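# Find the light check weight and set it on the red dish

## Task

Four check weights look alike but one weighs less than the rest; use the balance to find it (its pointer sits over white when the pans carry equal loads and leans toward the lighter pan otherwise), then leave that weight lying flat on the red dish with the other three resting somewhere off the dish. Nothing may end up inside or beneath any furniture, and every item apart from the weights and the dish must finish resting directly on the same piece of furniture it starts on. The result must hold without a robot supporting anything, and at the end every gripper must have released and every arm must have moved away.

## Robot and tools

Setup: three identical i2rt Big YAM arms, named arm1, arm2 and arm3. Each has six revolute joints, a two-finger gripper and a wrist camera. Two fixed room cameras, room_a and room_b, watch the scene. With joints 1 and 6 at zero and the hand level and pointing forward, the wrist camera rides on top of the hand and views the fingertips. The hand reaches roughly 1.0 m out from the joint 1 axis. Joints move at different speeds, so the hand can sweep a wide arc between postures. The arms do not coordinate with one another; a stalled arm does not pause the others.

Frame: one shared scene frame, origin on the floor, +z up. The hand point lies midway between the fingertips; the hand z axis runs along the fingers and the fingers open and close along its y axis. Foot poses are not printed.

execute_actions: argument actions is a list holding exactly one action or none (an empty list only reports state and images). An action is an object keyed by robot name (arm1, arm2, arm3); each robot entry contains joints, an object mapping joint names to absolute targets. These are positions to go to, not offsets, in that arm's own joint space. Names, units and ranges: joint1_rad -2.879 to 2.879 (base yaw, positive counter-clockwise seen from above, zero unfolds toward where the foot faces), joint2_rad 0 to 3.141 (shoulder; zero has the upper arm roughly level pointing back, increasing lifts it up then forward), joint3_rad 0 to 3.019 (elbow; zero is fully folded, increasing opens), joint4_rad -1.692 to 1.57 (hand pitch, positive tips the fingers up), joint5_rad -1.57 to 1.57 (hand side swing, positive toward the arm's right), joint6_rad -2.094 to 2.094 (hand roll, positive clockwise viewed from behind the hand), gripper_m 0 to 0.093 (metres between fingertips). Done tolerances: ±0.045, ±0.14, ±0.09, ±0.055, ±0.03, ±0.035 rad and ±0.003 m. Any subset of joints and arms may appear; everything in one action starts together and may finish at different times. Omitted joints or arms may keep pushing toward an older target. Unknown keys or out-of-range numbers reject the whole call and nothing moves. Example: {"arm1": {"joints": {"gripper_m": 0.05}}, "arm2": {"joints": {"joint1_rad": 0.3}}}. Argument cameras lists which images to return (arm1_cam_wrist, arm2_cam_wrist, arm3_cam_wrist, room_a, room_b, or all); omitted or null or all gives every camera, an empty list gives none. The pictures line gives the image order.

wait: seconds from 0 to 10; commands nothing new and returns state and images like an empty action.

zoom_image: camera name and region [x0, y0, x1, y1] in pixels of that camera's most recent full image, origin top-left, at most 504 by 504 pixels. Gives a sharper close-up.

finished_scene: scene is the current scene number. Irreversible; call only when the goal is met and stable. The result reports success and may give the next task. If resuming after a summary, first send an empty execute_actions to learn the current scene and task.

Reading results: joint_positions gives current joint values. joint_status tells how each commanded joint of the last accepted action ended. off_target: stopped short and possibly still pushing. contact_stop or time_out: the joint gives up its target and holds where it is, except that a timed-out joint may keep a target (its old one, or one limited to 0.375, 0.375, 0.113, 0.225, 0.075, 0.3 rad from its position for joints 1 to 6) and keep pushing, moving on if the path frees; on_its_own lists such joints, and its held at value is the target, not the position. Sending a joint its reported position relieves the push. A line saying joint command not followed (often with a cause line) means a self- or inter-arm collision check refused that arm's joint targets; its gripper target still runs, and the withheld joints show not_followed and may be retried with every later action until valid targets are sent. Empty calls never show that line. The collision check can react late and ignores fingers, gripper housings and wrist cameras. Targets very near the current position may not produce motion. Loaded joints sag slowly.

Joint torques: one value per arm joint in joint_positions order, the drive's total output, nonzero even in free air, with per-arm offset, scale and noise; friction can mask or mimic loads. Use trends, not absolute values.

Heat: holding loads warms motors, including during thinking. A MOTOR HOT line appears from 85 °C; at 100 °C the arm's motors and gripper go limp and it drops (OVER-TEMPERATURE FAULT); affected keys report limit_stop_at_motor_heat, and targets must be sent again afterward. Heat partly carries into later scenes.

Timing: the simulation runs while you compose replies, with the robots holding the last command. Quicker robot motion is better.

Avoid: hard contact or squeezing between two arms (ends the run), hard hits, slams, drops, slips and strong pushing against objects or furniture (the arms do not stop on contact). Never knock anything off the work area, onto the floor, into or under furniture. Loose objects may occasionally get nudged by outside disturbances. Finish with grippers open and arms withdrawn.

Each tool is called after "Request:" as a command line: name --argument value for each argument, lists and objects as JSON in quotes; but a table of rows of numbers goes row by row, as --pt "numbers of a row", without its own name.

## Session

Request:
execute_actions --actions '[]'

Scene clock: 0.00 s.
Joint torques (N m, as the arm reports them, + toward a larger angle): no reading
Motor temperatures (°C, as the motors report them): arm1=[20 24 24 21 20 21] | arm2=[23 24 22 23 20 24] | arm3=[23 24 25 22 23 22]
arm1.joint_positions: joint1_rad=+0.398 joint2_rad=+0.623 joint3_rad=+1.420 joint4_rad=-1.513 joint5_rad=-0.166 joint6_rad=-0.163 gripper_m=+0.094
arm1.joint_status: not commanded
arm1.hand: x=-0.8491 y=-0.2921 z=+1.3651 quat_wxyz=(-0.379, -0.374, -0.827, +0.179) (m; scene frame)
arm2.joint_positions: joint1_rad=-0.610 joint2_rad=+0.469 joint3_rad=+1.347 joint4_rad=-1.601 joint5_rad=-0.218 joint6_rad=+0.309 gripper_m=+0.094
arm2.joint_status: not commanded
arm2.hand: x=-0.1564 y=-0.1630 z=+1.4035 quat_wxyz=(-0.336, -0.826, -0.374, +0.254) (m; scene frame)
arm3.joint_positions: joint1_rad=-0.641 joint2_rad=+0.520 joint3_rad=+1.408 joint4_rad=-1.406 joint5_rad=+0.063 joint6_rad=+0.271 gripper_m=+0.095
arm3.joint_status: not commanded
arm3.hand: x=+1.1749 y=+0.3008 z=+1.3612 quat_wxyz=(-0.410, +0.336, -0.795, -0.296) (m; scene frame)
pictures: arm1_cam_wrist, arm2_cam_wrist, arm3_cam_wrist, room_a, room_b
Images, in order (width x height): arm1_cam_wrist 896x504, arm2_cam_wrist 896x504, arm3_cam_wrist 896x504, room_a 896x504, room_b 896x504.

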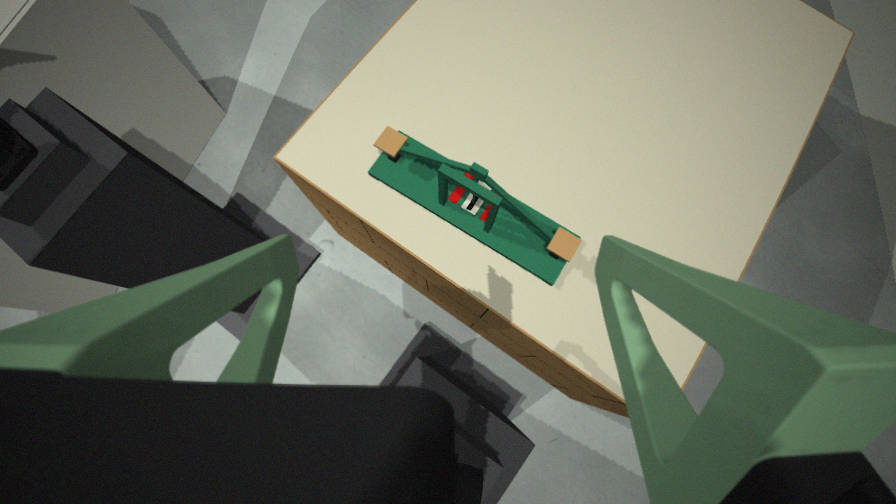

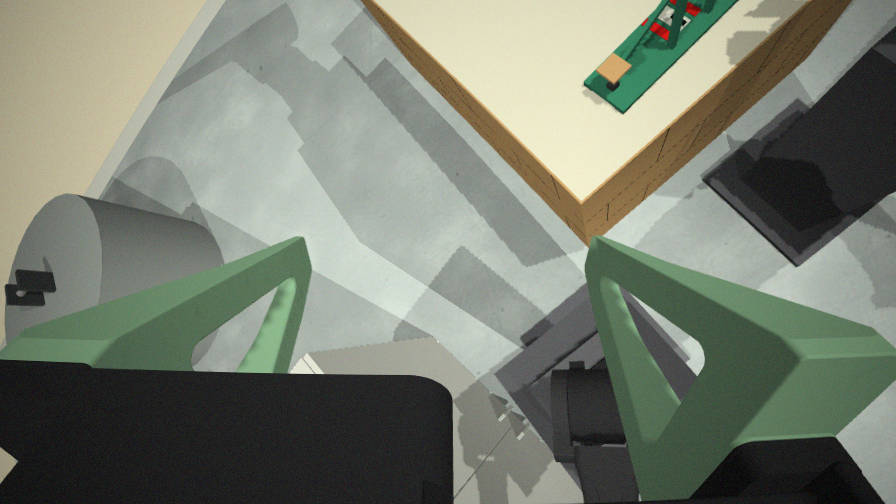

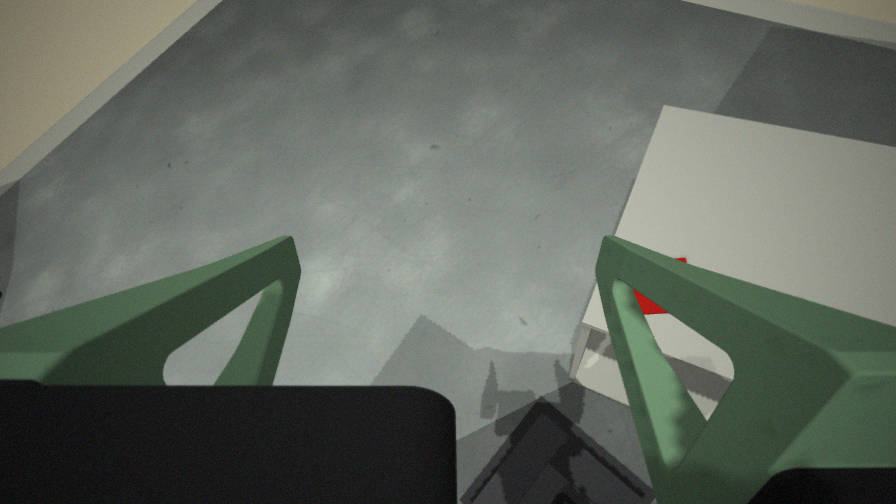

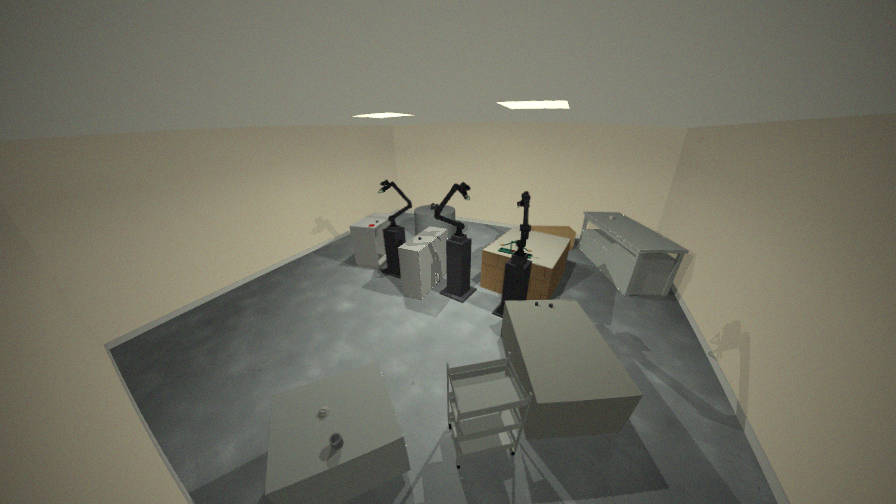

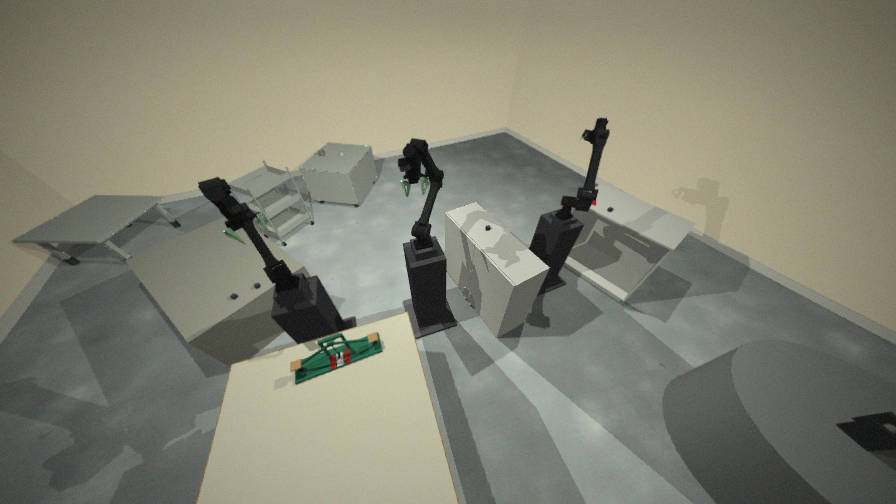

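Request:
zoom_image --camera "room_b" --region '[120, 170, 460, 400]'

Request:
zoom_image --camera "room_b" --region '[400, 110, 720, 340]'

Request:
zoom_image --camera "room_a" --region '[340, 170, 620, 340]'

Region (120, 170, 460, 400) of room_b's 896x504 image, scaled by 1.482, with more detail than that image has; it fills the top 341 rows of this view, and the rest is white.

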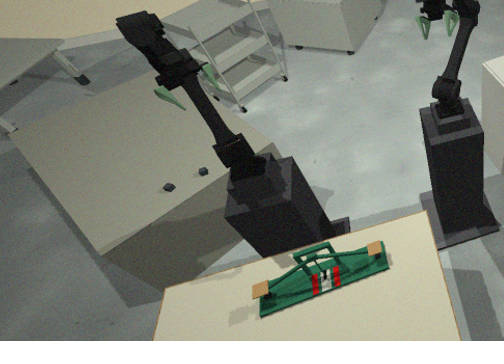

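Region (400, 110, 720, 340) of room_b's 896x504 image, scaled by 1.575, with more detail than that image has; it fills the top 362 rows of this view, and the rest is white.

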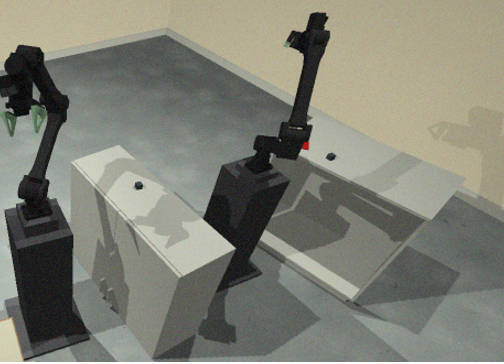

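Region (340, 170, 620, 340) of room_a's 896x504 image, scaled by 1.800, with more detail than that image has; it fills the top 306 rows of this view, and the rest is white.

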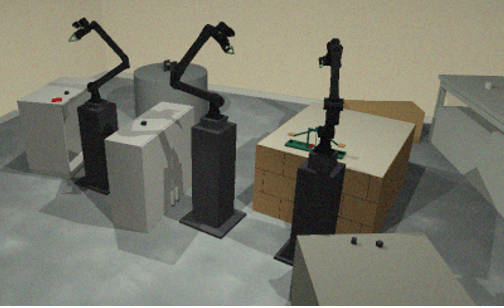

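Request:
zoom_image --camera "arm3_cam_wrist" --region '[560, 90, 896, 420]'

Request:
zoom_image --camera "room_b" --region '[190, 170, 360, 340]'

Request:
zoom_image --camera "room_b" --region '[380, 130, 550, 340]'

Request:
zoom_image --camera "room_b" --region '[520, 110, 700, 310]'

Region (560, 90, 896, 420) of arm3_cam_wrist's 896x504 image, scaled by 1.500, with more detail than that image has; it fills the top 495 rows of this view, and the rest is white.

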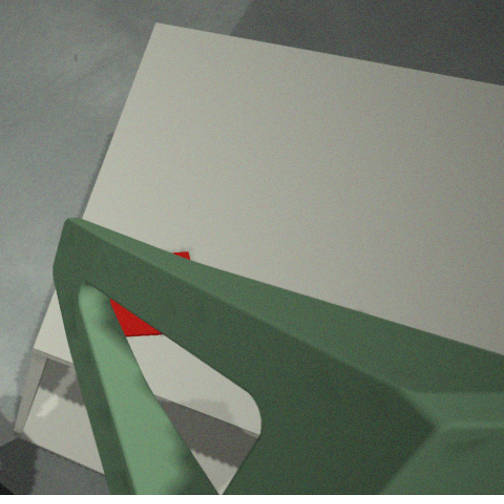

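Region (190, 170, 360, 340) of room_b's 896x504 image, scaled by 2.965, with more detail than that image has.

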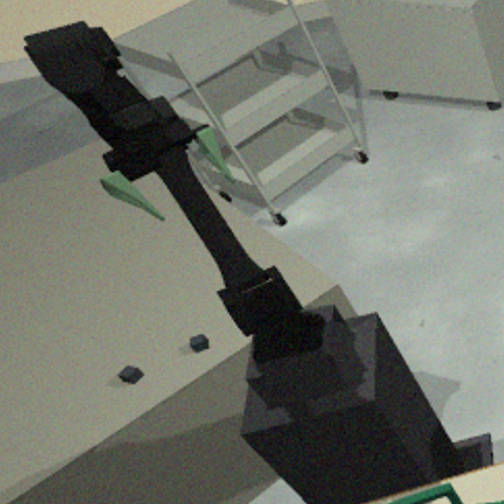

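Region (380, 130, 550, 340) of room_b's 896x504 image, scaled by 2.400, with more detail than that image has; it fills the left 408 columns of this view, and the rest is white.

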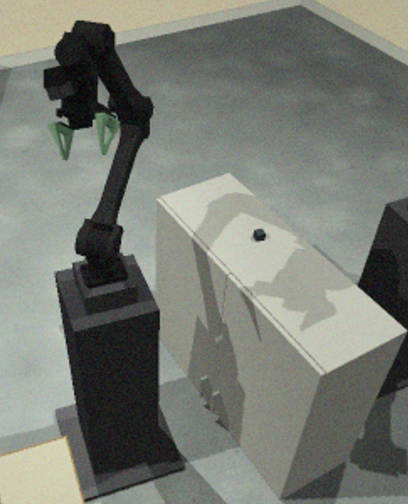

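Region (520, 110, 700, 310) of room_b's 896x504 image, scaled by 2.520, with more detail than that image has; it fills the left 454 columns of this view, and the rest is white.

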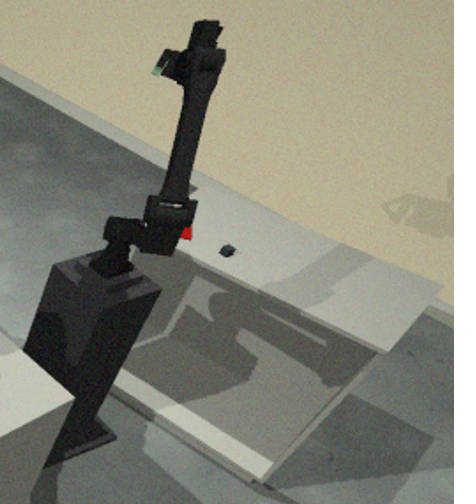

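Request:
zoom_image --camera "room_a" --region '[470, 180, 610, 330]'

Request:
zoom_image --camera "room_a" --region '[340, 170, 490, 310]'

Request:
zoom_image --camera "room_b" --region '[120, 230, 320, 400]'

Request:
zoom_image --camera "room_a" --region '[480, 280, 660, 450]'

Region (470, 180, 610, 330) of room_a's 896x504 image, scaled by 3.360, with more detail than that image has; it fills the left 470 columns of this view, and the rest is white.

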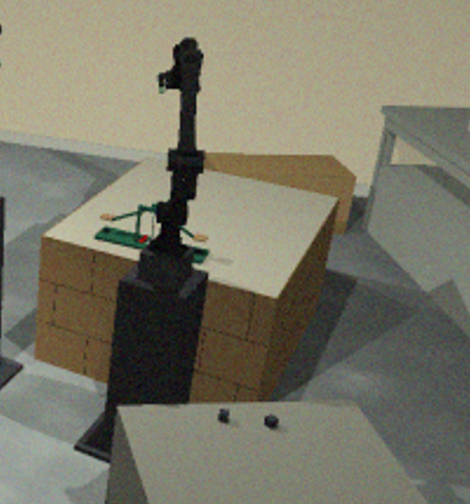

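Region (340, 170, 490, 310) of room_a's 896x504 image, scaled by 3.360, with more detail than that image has; it fills the top 470 rows of this view, and the rest is white.

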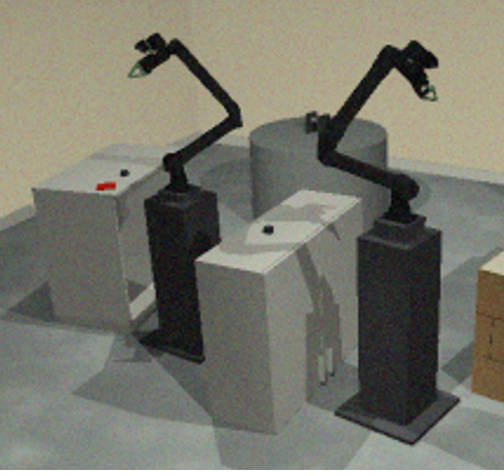

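Region (120, 230, 320, 400) of room_b's 896x504 image, scaled by 2.520, with more detail than that image has; it fills the top 428 rows of this view, and the rest is white.

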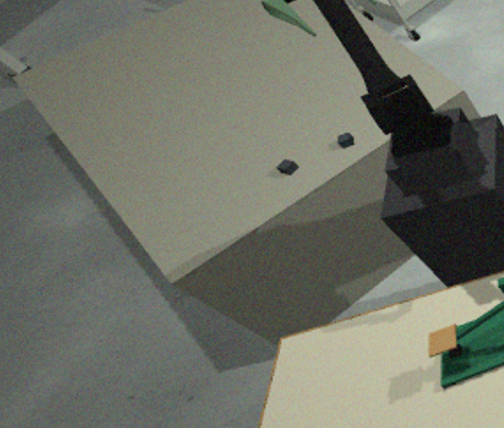

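Region (480, 280, 660, 450) of room_a's 896x504 image, scaled by 2.800, with more detail than that image has.

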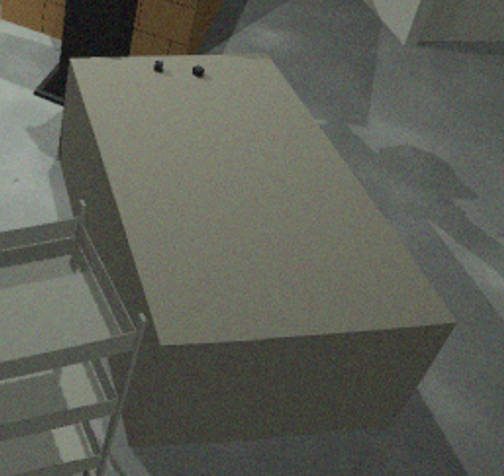

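Request:
zoom_image --camera "room_b" --region '[220, 272, 275, 310]'

Request:
zoom_image --camera "room_b" --region '[465, 210, 515, 250]'

Request:
zoom_image --camera "room_b" --region '[580, 190, 630, 230]'

Request:
zoom_image --camera "arm1_cam_wrist" --region '[350, 110, 600, 300]'

Region (220, 272, 275, 310) of room_b's 896x504 image, scaled by 9.164, with more detail than that image has; it fills the top 348 rows of this view, and the rest is white.

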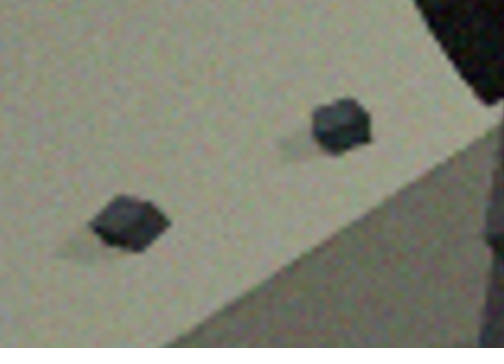

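Region (465, 210, 515, 250) of room_b's 896x504 image, scaled by 10.080, with more detail than that image has; it fills the top 403 rows of this view, and the rest is white.

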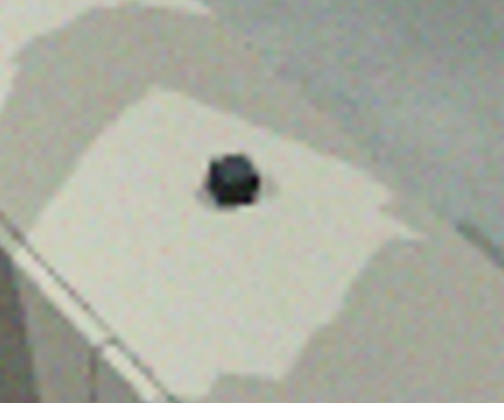

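Region (580, 190, 630, 230) of room_b's 896x504 image, scaled by 10.080, with more detail than that image has; it fills the top 403 rows of this view, and the rest is white.

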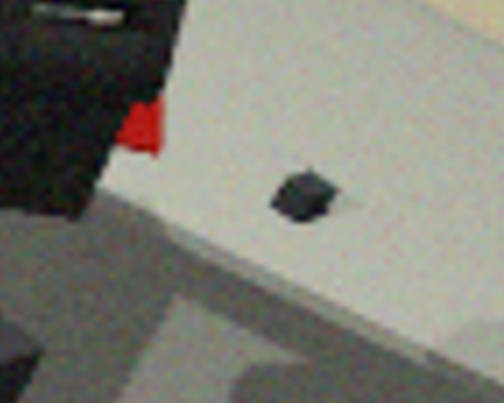

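Region (350, 110, 600, 300) of arm1_cam_wrist's 896x504 image, scaled by 2.016, with more detail than that image has; it fills the top 383 rows of this view, and the rest is white.

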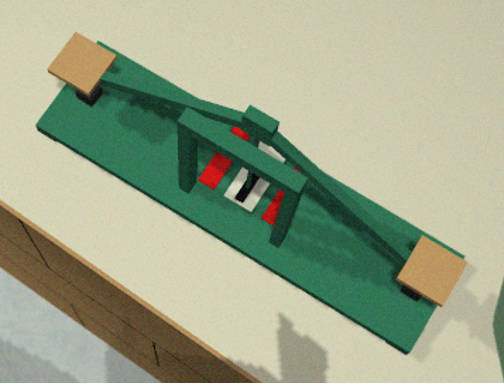

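Request:
execute_actions --actions '[{"arm1": {"joints": {"joint1_rad": -2.17, "joint2_rad": 2.46, "joint3_rad": 1.63, "joint4_rad": -0.69, "joint5_rad": 0, "joint6_rad": 0.5, "gripper_m": 0.08}}, "arm2": {"joints": {"joint1_rad": 1.82, "joint2_rad": 2.10, "joint3_rad": 1.54, "joint4_rad": -0.95, "joint5_rad": 0, "joint6_rad": 0.33, "gripper_m": 0.08}}, "arm3": {"joints": {"joint1_rad": -1.37, "joint2_rad": 1.65, "joint3_rad": 1.045, "joint4_rad": -0.985, "joint5_rad": 0, "joint6_rad": 0, "gripper_m": 0.06}}}]'

Scene clock: 29.80 s.
Joint torques (N m, as the arm reports them, + toward a larger angle): arm1=[  0.61 -17.87   5.69   0.49  -0.01   0.14] | arm2=[ -0.17 -22.65   9.34   0.64   0.02   0.07] | arm3=[ 1.01 -8.76  7.31  1.15  0.03 -0.13]
Motor temperatures (°C, as the motors report them): arm1=[20 24 27 21 20 21] | arm2=[23 25 23 23 20 24] | arm3=[23 24 27 22 23 22]
arm1.joint_positions: joint1_rad=-2.174 joint2_rad=+2.464 joint3_rad=+1.624 joint4_rad=-0.692 joint5_rad=+0.001 joint6_rad=+0.493 gripper_m=+0.080
arm1.joint_status: all done
arm1.hand: x=-1.5108 y=+0.1878 z=+0.6314 quat_wxyz=(+0.003, -0.875, +0.484, +0.020) (m; scene frame)
arm2.joint_positions: joint1_rad=+1.825 joint2_rad=+2.114 joint3_rad=+1.531 joint4_rad=-0.951 joint5_rad=-0.001 joint6_rad=+0.326 gripper_m=+0.080
arm2.joint_status: all done
arm2.hand: x=+0.4464 y=+0.1858 z=+0.8710 quat_wxyz=(-0.018, +0.014, -1.000, -0.006) (m; scene frame)
arm3.joint_positions: joint1_rad=-1.375 joint2_rad=+1.632 joint3_rad=+1.040 joint4_rad=-1.002 joint5_rad=-0.001 joint6_rad=+0.011 gripper_m=+0.060
arm3.joint_status: all done
arm3.hand: x=+1.4838 y=+0.2977 z=+0.8575 quat_wxyz=(+0.007, +0.178, -0.984, +0.002) (m; scene frame)
pictures: arm1_cam_wrist, arm2_cam_wrist, arm3_cam_wrist, room_a, room_b
Images, in order (width x height): arm1_cam_wrist 896x504, arm2_cam_wrist 896x504, arm3_cam_wrist 896x504, room_a 896x504, room_b 896x504.

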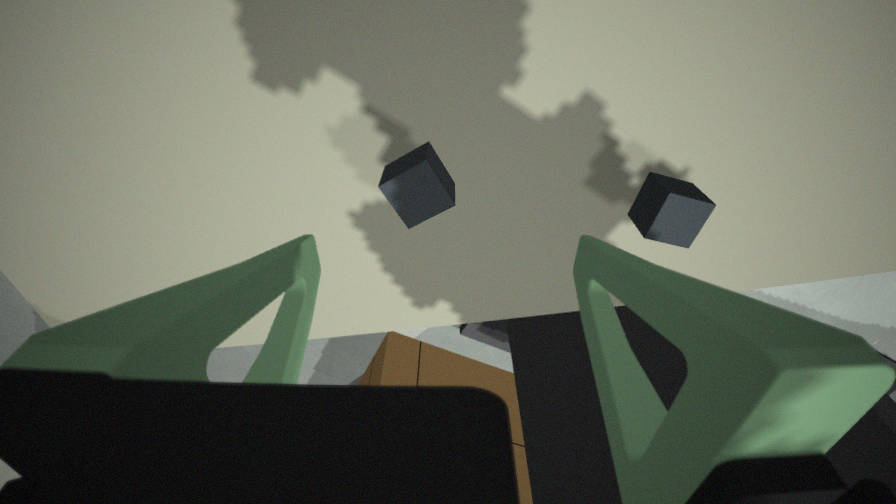

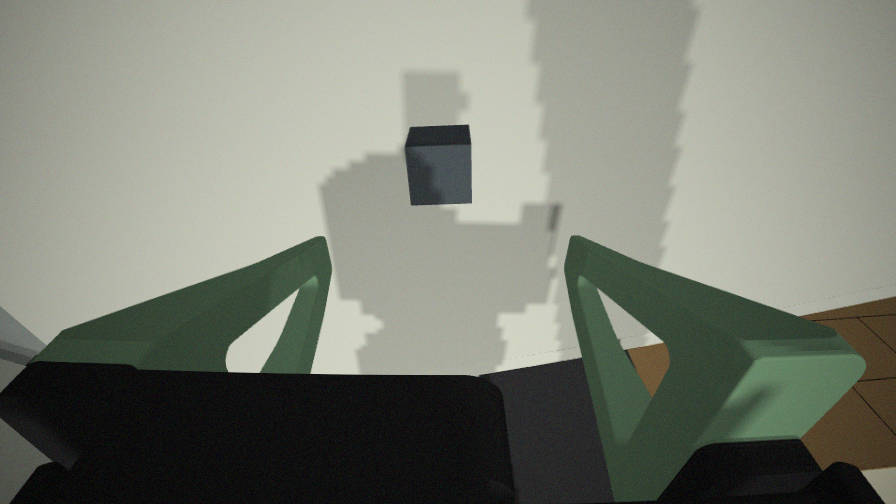

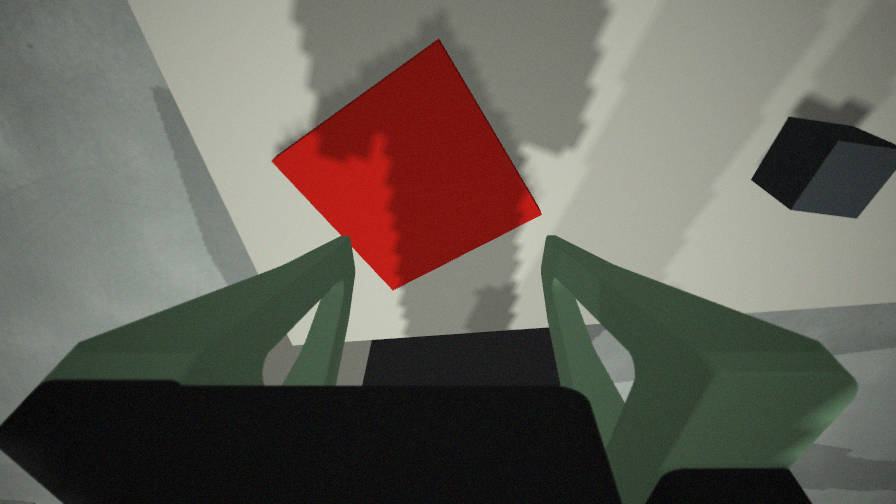

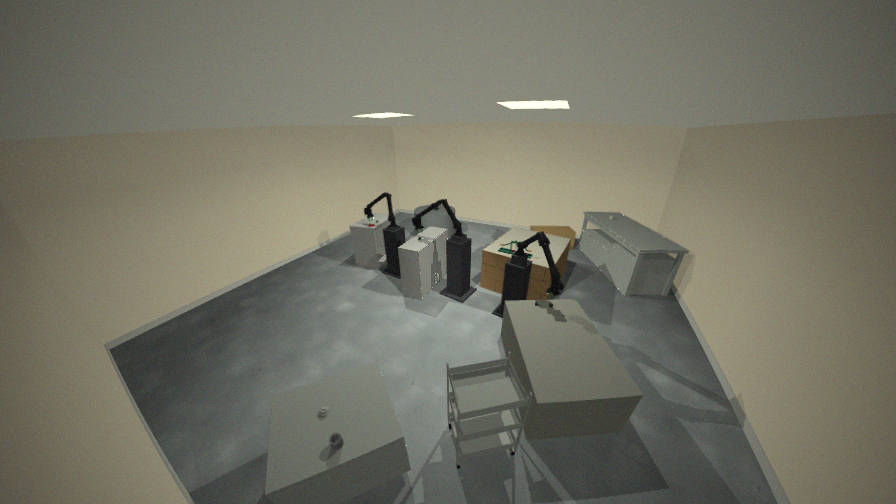

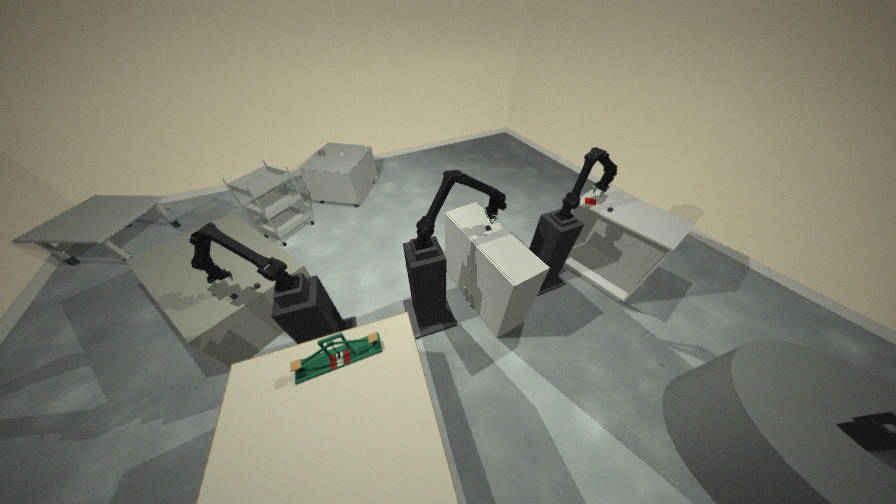

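Request:
zoom_image --camera "arm1_cam_wrist" --region '[360, 120, 480, 240]'

Request:
zoom_image --camera "arm2_cam_wrist" --region '[380, 105, 500, 225]'

Request:
zoom_image --camera "arm1_cam_wrist" --region '[610, 150, 730, 270]'

Region (360, 120, 480, 240) of arm1_cam_wrist's 896x504 image, scaled by 4.200, with more detail than that image has.

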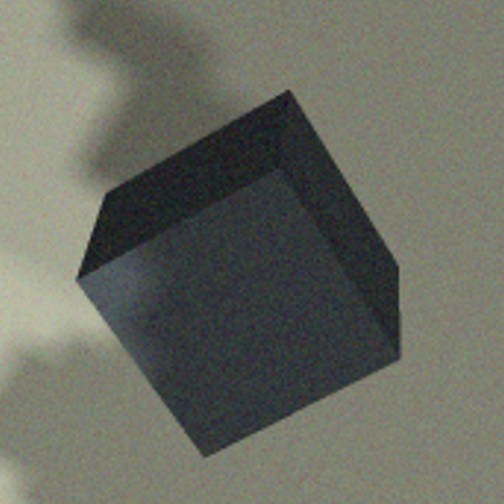

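Region (380, 105, 500, 225) of arm2_cam_wrist's 896x504 image, scaled by 4.200, with more detail than that image has.

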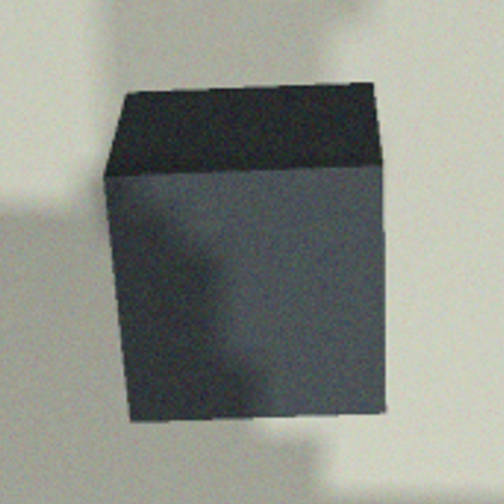

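Region (610, 150, 730, 270) of arm1_cam_wrist's 896x504 image, scaled by 4.200, with more detail than that image has.

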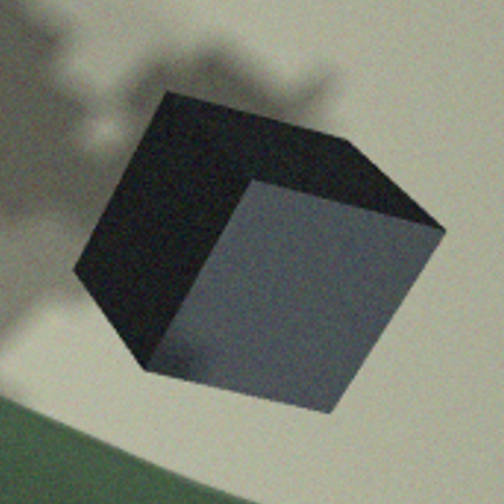

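Request:
execute_actions --actions '[{"arm1": {"joints": {"joint1_rad": -2.124, "joint2_rad": 2.665, "joint3_rad": 1.745, "joint4_rad": -0.598, "joint6_rad": 0.005, "gripper_m": 0.09}}, "arm2": {"joints": {"joint2_rad": 2.21, "joint4_rad": -0.815, "joint6_rad": 0.275, "gripper_m": 0.09}}, "arm3": {"joints": {"joint1_rad": -1.333, "joint2_rad": 1.67, "joint3_rad": 0.95, "joint4_rad": -0.815}}}]' --cameras '["arm1_cam_wrist", "arm2_cam_wrist", "arm3_cam_wrist"]'

Scene clock: 39.27 s.
Joint torques (N m, as the arm reports them, + toward a larger angle): arm1=[ -0.31 -19.52   5.87   0.49  -0.05  -0.01] | arm2=[ -0.26 -23.29   8.94   1.05   0.01  -0.05] | arm3=[ 0.7  -7.86  6.88  1.35  0.03 -0.12]
Motor temperatures (°C, as the motors report them): arm1=[20 25 26 21 20 21] | arm2=[23 25 23 23 20 24] | arm3=[23 24 28 22 23 22]
arm1.joint_positions: joint1_rad=-2.118 joint2_rad=+2.690 joint3_rad=+1.724 joint4_rad=-0.602 joint5_rad=+0.001 joint6_rad=+0.014 gripper_m=+0.090
arm1.joint_status: all done
arm1.hand: x=-1.5148 y=+0.1512 z=+0.5209 quat_wxyz=(+0.003, -0.972, +0.235, +0.001) (m; scene frame)
arm2.joint_positions: joint1_rad=+1.825 joint2_rad=+2.230 joint3_rad=+1.525 joint4_rad=-0.828 joint5_rad=-0.001 joint6_rad=+0.282 gripper_m=+0.090
arm2.joint_status: all done
arm2.hand: x=+0.4501 y=+0.1871 z=+0.8024 quat_wxyz=(-0.018, +0.036, -0.999, -0.006) (m; scene frame)
arm3.joint_positions: joint1_rad=-1.334 joint2_rad=+1.645 joint3_rad=+0.945 joint4_rad=-0.833 joint5_rad=-0.001 joint6_rad=+0.011 gripper_m=+0.060
arm3.joint_status: all done
arm3.hand: x=+1.4730 y=+0.3118 z=+0.8235 quat_wxyz=(-0.024, +0.198, -0.980, -0.004) (m; scene frame)
pictures: arm1_cam_wrist, arm2_cam_wrist, arm3_cam_wrist
Images, in order (width x height): arm1_cam_wrist 896x504, arm2_cam_wrist 896x504, arm3_cam_wrist 896x504.

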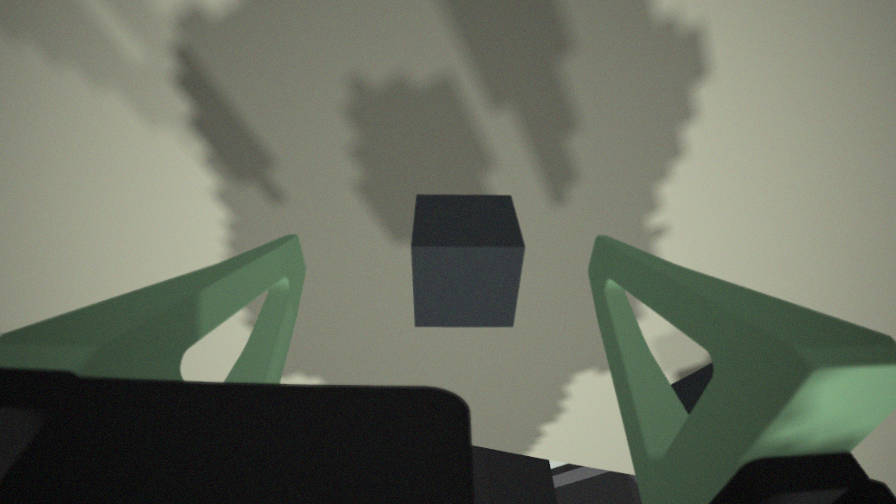

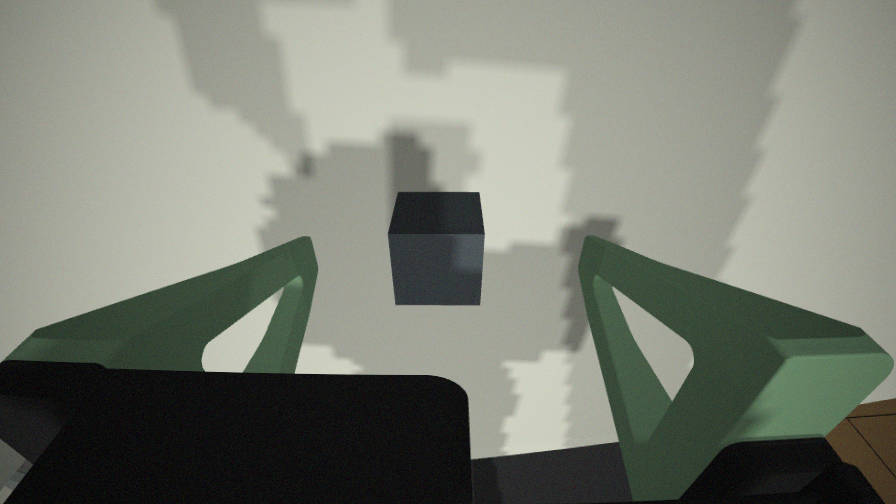

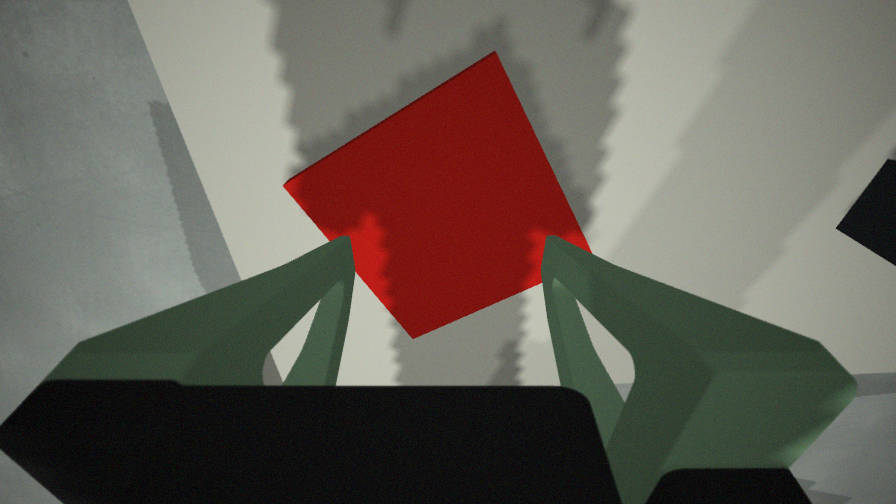

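Request:
execute_actions --actions '[{"arm1": {"joints": {"gripper_m": 0.02}}, "arm2": {"joints": {"joint2_rad": 2.247, "gripper_m": 0.02}}}]' --cameras '["arm1_cam_wrist", "arm2_cam_wrist"]'

Scene clock: 45.13 s.
Joint torques (N m, as the arm reports them, + toward a larger angle): arm1=[ -0.28 -19.63   5.85   0.51  -0.06  -0.01] | arm2=[ -0.29 -20.76   8.99   1.01   0.05  -0.03] | arm3=[ 0.47 -7.9   6.87  1.36  0.03 -0.13]
Motor temperatures (°C, as the motors report them): arm1=[20 26 26 21 20 21] | arm2=[23 26 23 23 20 24] | arm3=[23 24 28 22 23 22]
arm1.joint_positions: joint1_rad=-2.118 joint2_rad=+2.690 joint3_rad=+1.724 joint4_rad=-0.602 joint5_rad=+0.002 joint6_rad=+0.013 gripper_m=+0.029
arm1.joint_status: gripper_m off_target (ended at +0.029, target +0.020)
arm1.hand: x=-1.5146 y=+0.1515 z=+0.5209 quat_wxyz=(+0.003, -0.972, +0.235, +0.001) (m; scene frame)
arm2.joint_positions: joint1_rad=+1.825 joint2_rad=+2.236 joint3_rad=+1.525 joint4_rad=-0.828 joint5_rad=-0.002 joint6_rad=+0.281 gripper_m=+0.029
arm2.joint_status: gripper_m off_target (ended at +0.029, target +0.020); the others done
arm2.hand: x=+0.4488 y=+0.1869 z=+0.7989 quat_wxyz=(-0.015, +0.036, -0.999, -0.006) (m; scene frame)
arm3.joint_positions: joint1_rad=-1.334 joint2_rad=+1.645 joint3_rad=+0.945 joint4_rad=-0.833 joint5_rad=-0.001 joint6_rad=+0.011 gripper_m=+0.060
arm3.joint_status: not commanded
arm3.hand: x=+1.4730 y=+0.3118 z=+0.8235 quat_wxyz=(-0.024, +0.198, -0.980, -0.004) (m; scene frame)
pictures: arm1_cam_wrist, arm2_cam_wrist
Images, in order (width x height): arm1_cam_wrist 896x504, arm2_cam_wrist 896x504.

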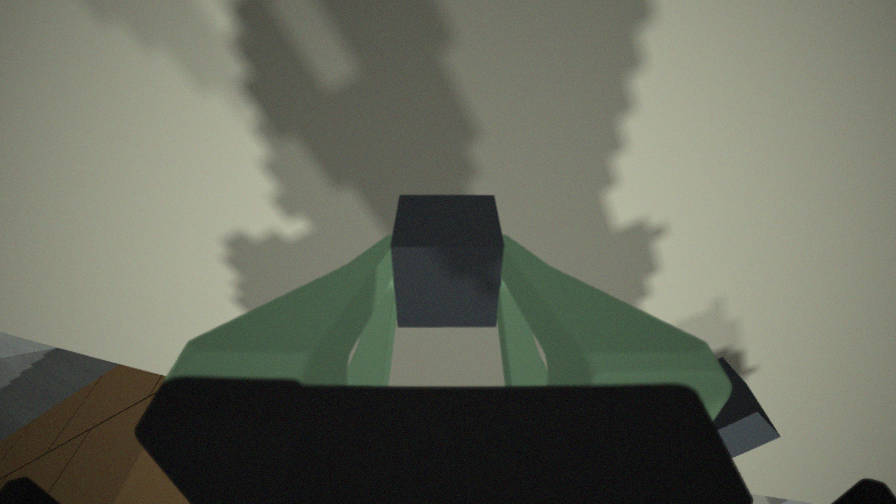

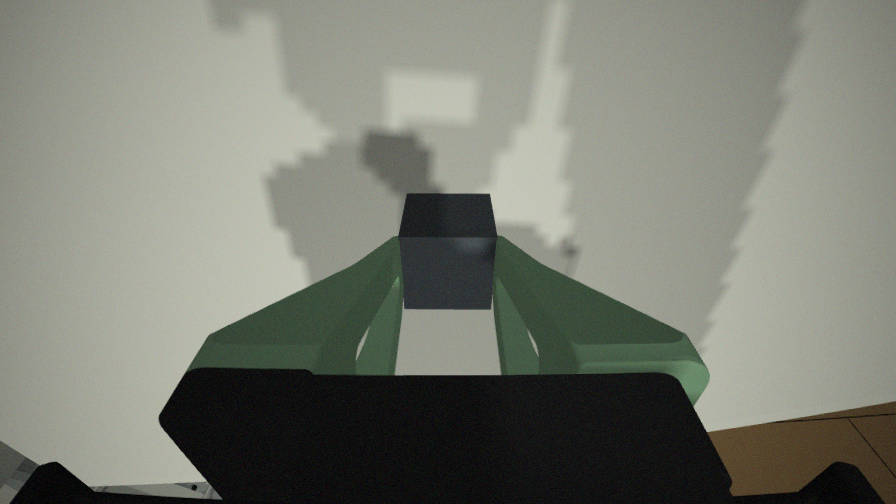

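Request:
execute_actions --actions '[{"arm1": {"joints": {"joint1_rad": 0.057, "joint2_rad": 1.975, "joint3_rad": 1.07, "joint4_rad": -0.657, "joint6_rad": 1.578}}, "arm2": {"joints": {"joint1_rad": -0.742, "joint2_rad": 2.23, "joint3_rad": 1.70, "joint4_rad": -1.02, "joint6_rad": 0.783}}, "arm3": {"joints": {"joint1_rad": 1.325, "joint2_rad": 1.76, "joint3_rad": 1.80, "joint4_rad": -1.19}}}]'

Scene clock: 48.50 s.
Joint torques (N m, as the arm reports them, + toward a larger angle): arm1=[ -0.36 -12.43   4.69  -0.1    0.1    0.15] | arm2=[ -0.27 -24.68   9.85   0.05  -0.06   0.09] | arm3=[ -0.39 -14.93  10.99   0.42  -0.01  -0.11]
Motor temperatures (°C, as the motors report them): arm1=[20 26 26 21 20 21] | arm2=[23 26 23 23 20 24] | arm3=[23 24 28 22 23 22]
arm1.joint_positions: joint1_rad=+0.065 joint2_rad=+1.977 joint3_rad=+1.072 joint4_rad=-0.647 joint5_rad=-0.001 joint6_rad=+1.569 gripper_m=+0.029
arm1.joint_status: all done
arm1.hand: x=-0.8981 y=-0.5907 z=+0.7491 quat_wxyz=(-0.007, -0.997, -0.076, -0.001) (m; scene frame)
arm2.joint_positions: joint1_rad=-0.737 joint2_rad=+2.251 joint3_rad=+1.684 joint4_rad=-1.008 joint5_rad=+0.003 joint6_rad=+0.777 gripper_m=+0.029
arm2.joint_status: all done
arm2.hand: x=-0.4978 y=-0.5321 z=+0.8385 quat_wxyz=(+0.002, -0.997, -0.078, +0.000) (m; scene frame)
arm3.joint_positions: joint1_rad=+1.332 joint2_rad=+1.759 joint3_rad=+1.770 joint4_rad=-1.171 joint5_rad=+0.000 joint6_rad=+0.009 gripper_m=+0.060
arm3.joint_status: all done
arm3.hand: x=+0.4482 y=+0.1866 z=+1.0695 quat_wxyz=(-0.006, +0.979, -0.036, -0.198) (m; scene frame)
pictures: arm1_cam_wrist, arm2_cam_wrist, arm3_cam_wrist, room_a, room_b
Images, in order (width x height): arm1_cam_wrist 896x504, arm2_cam_wrist 896x504, arm3_cam_wrist 896x504, room_a 896x504, room_b 896x504.

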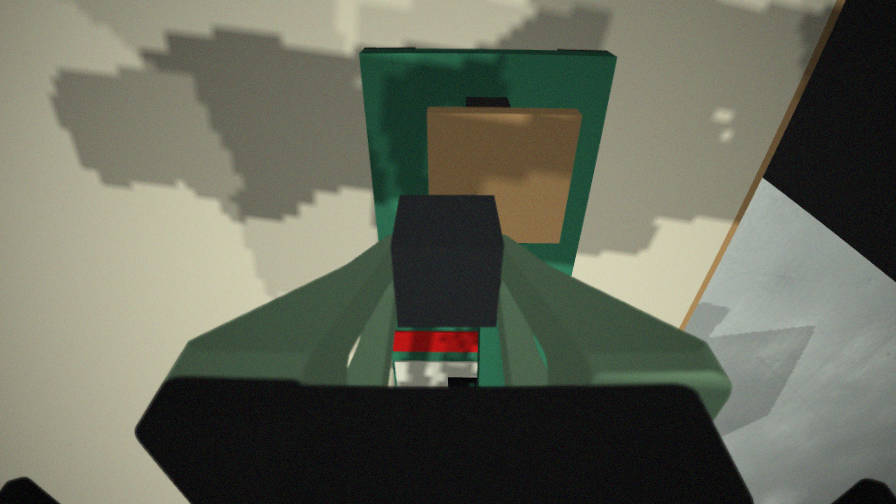

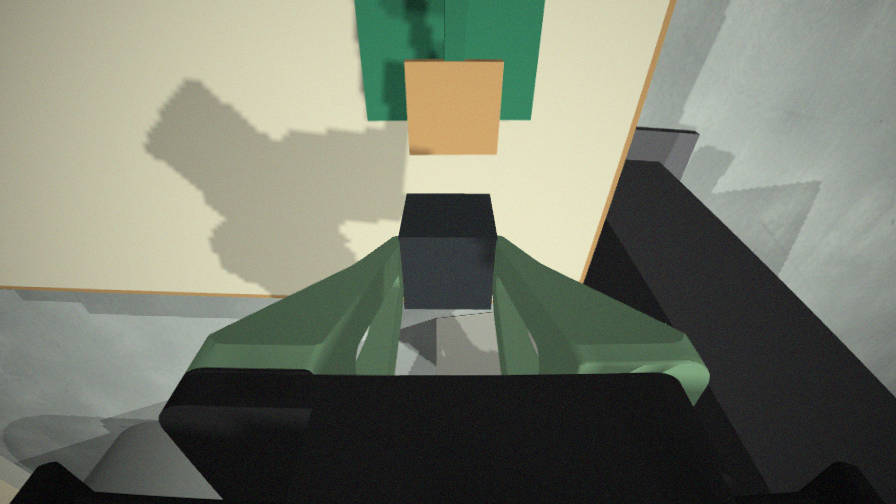

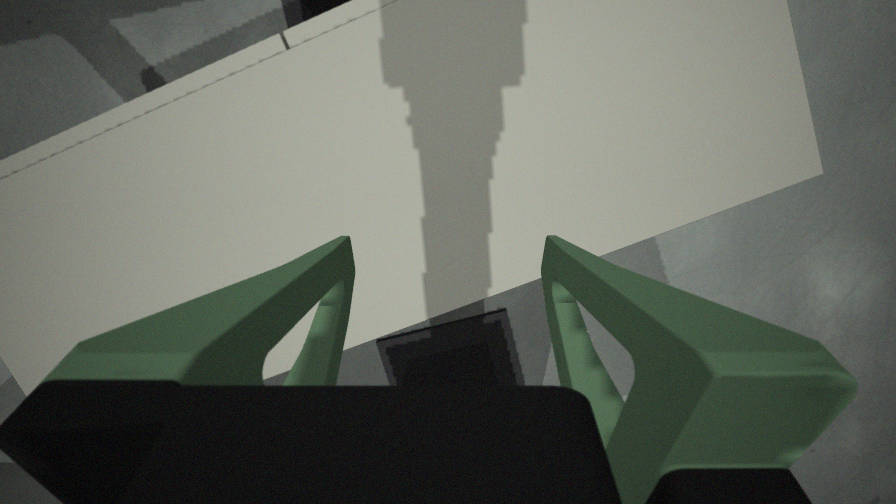

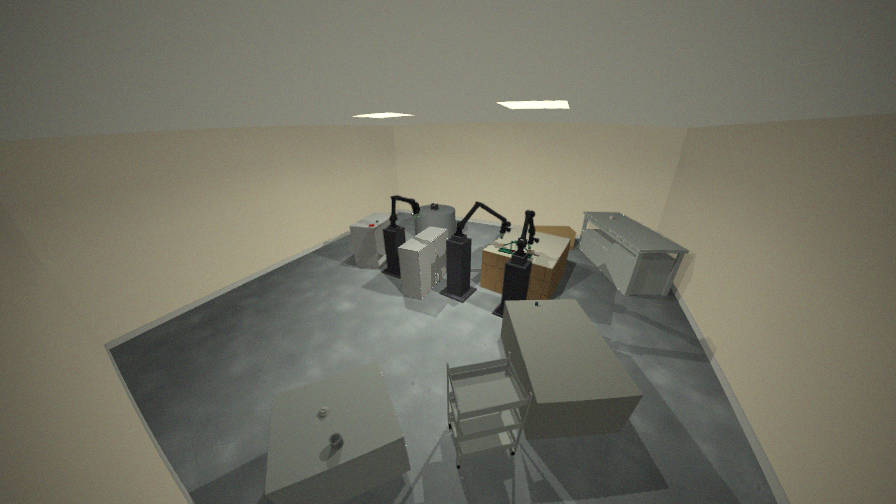

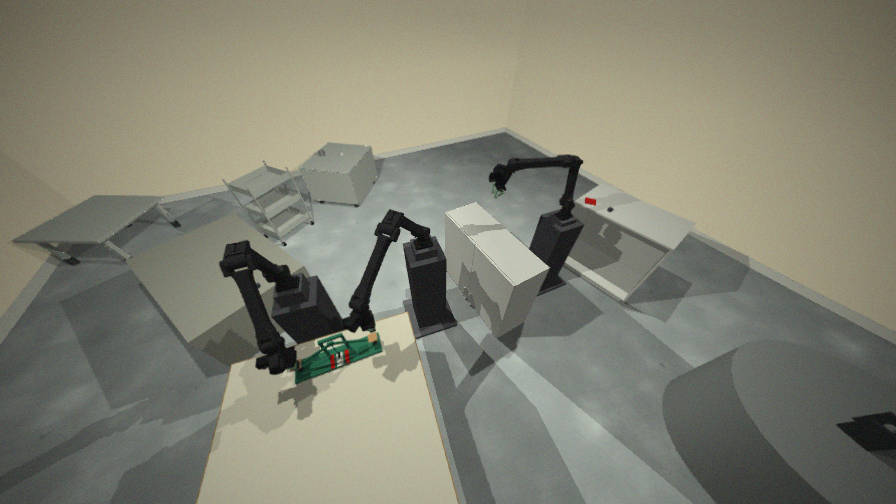

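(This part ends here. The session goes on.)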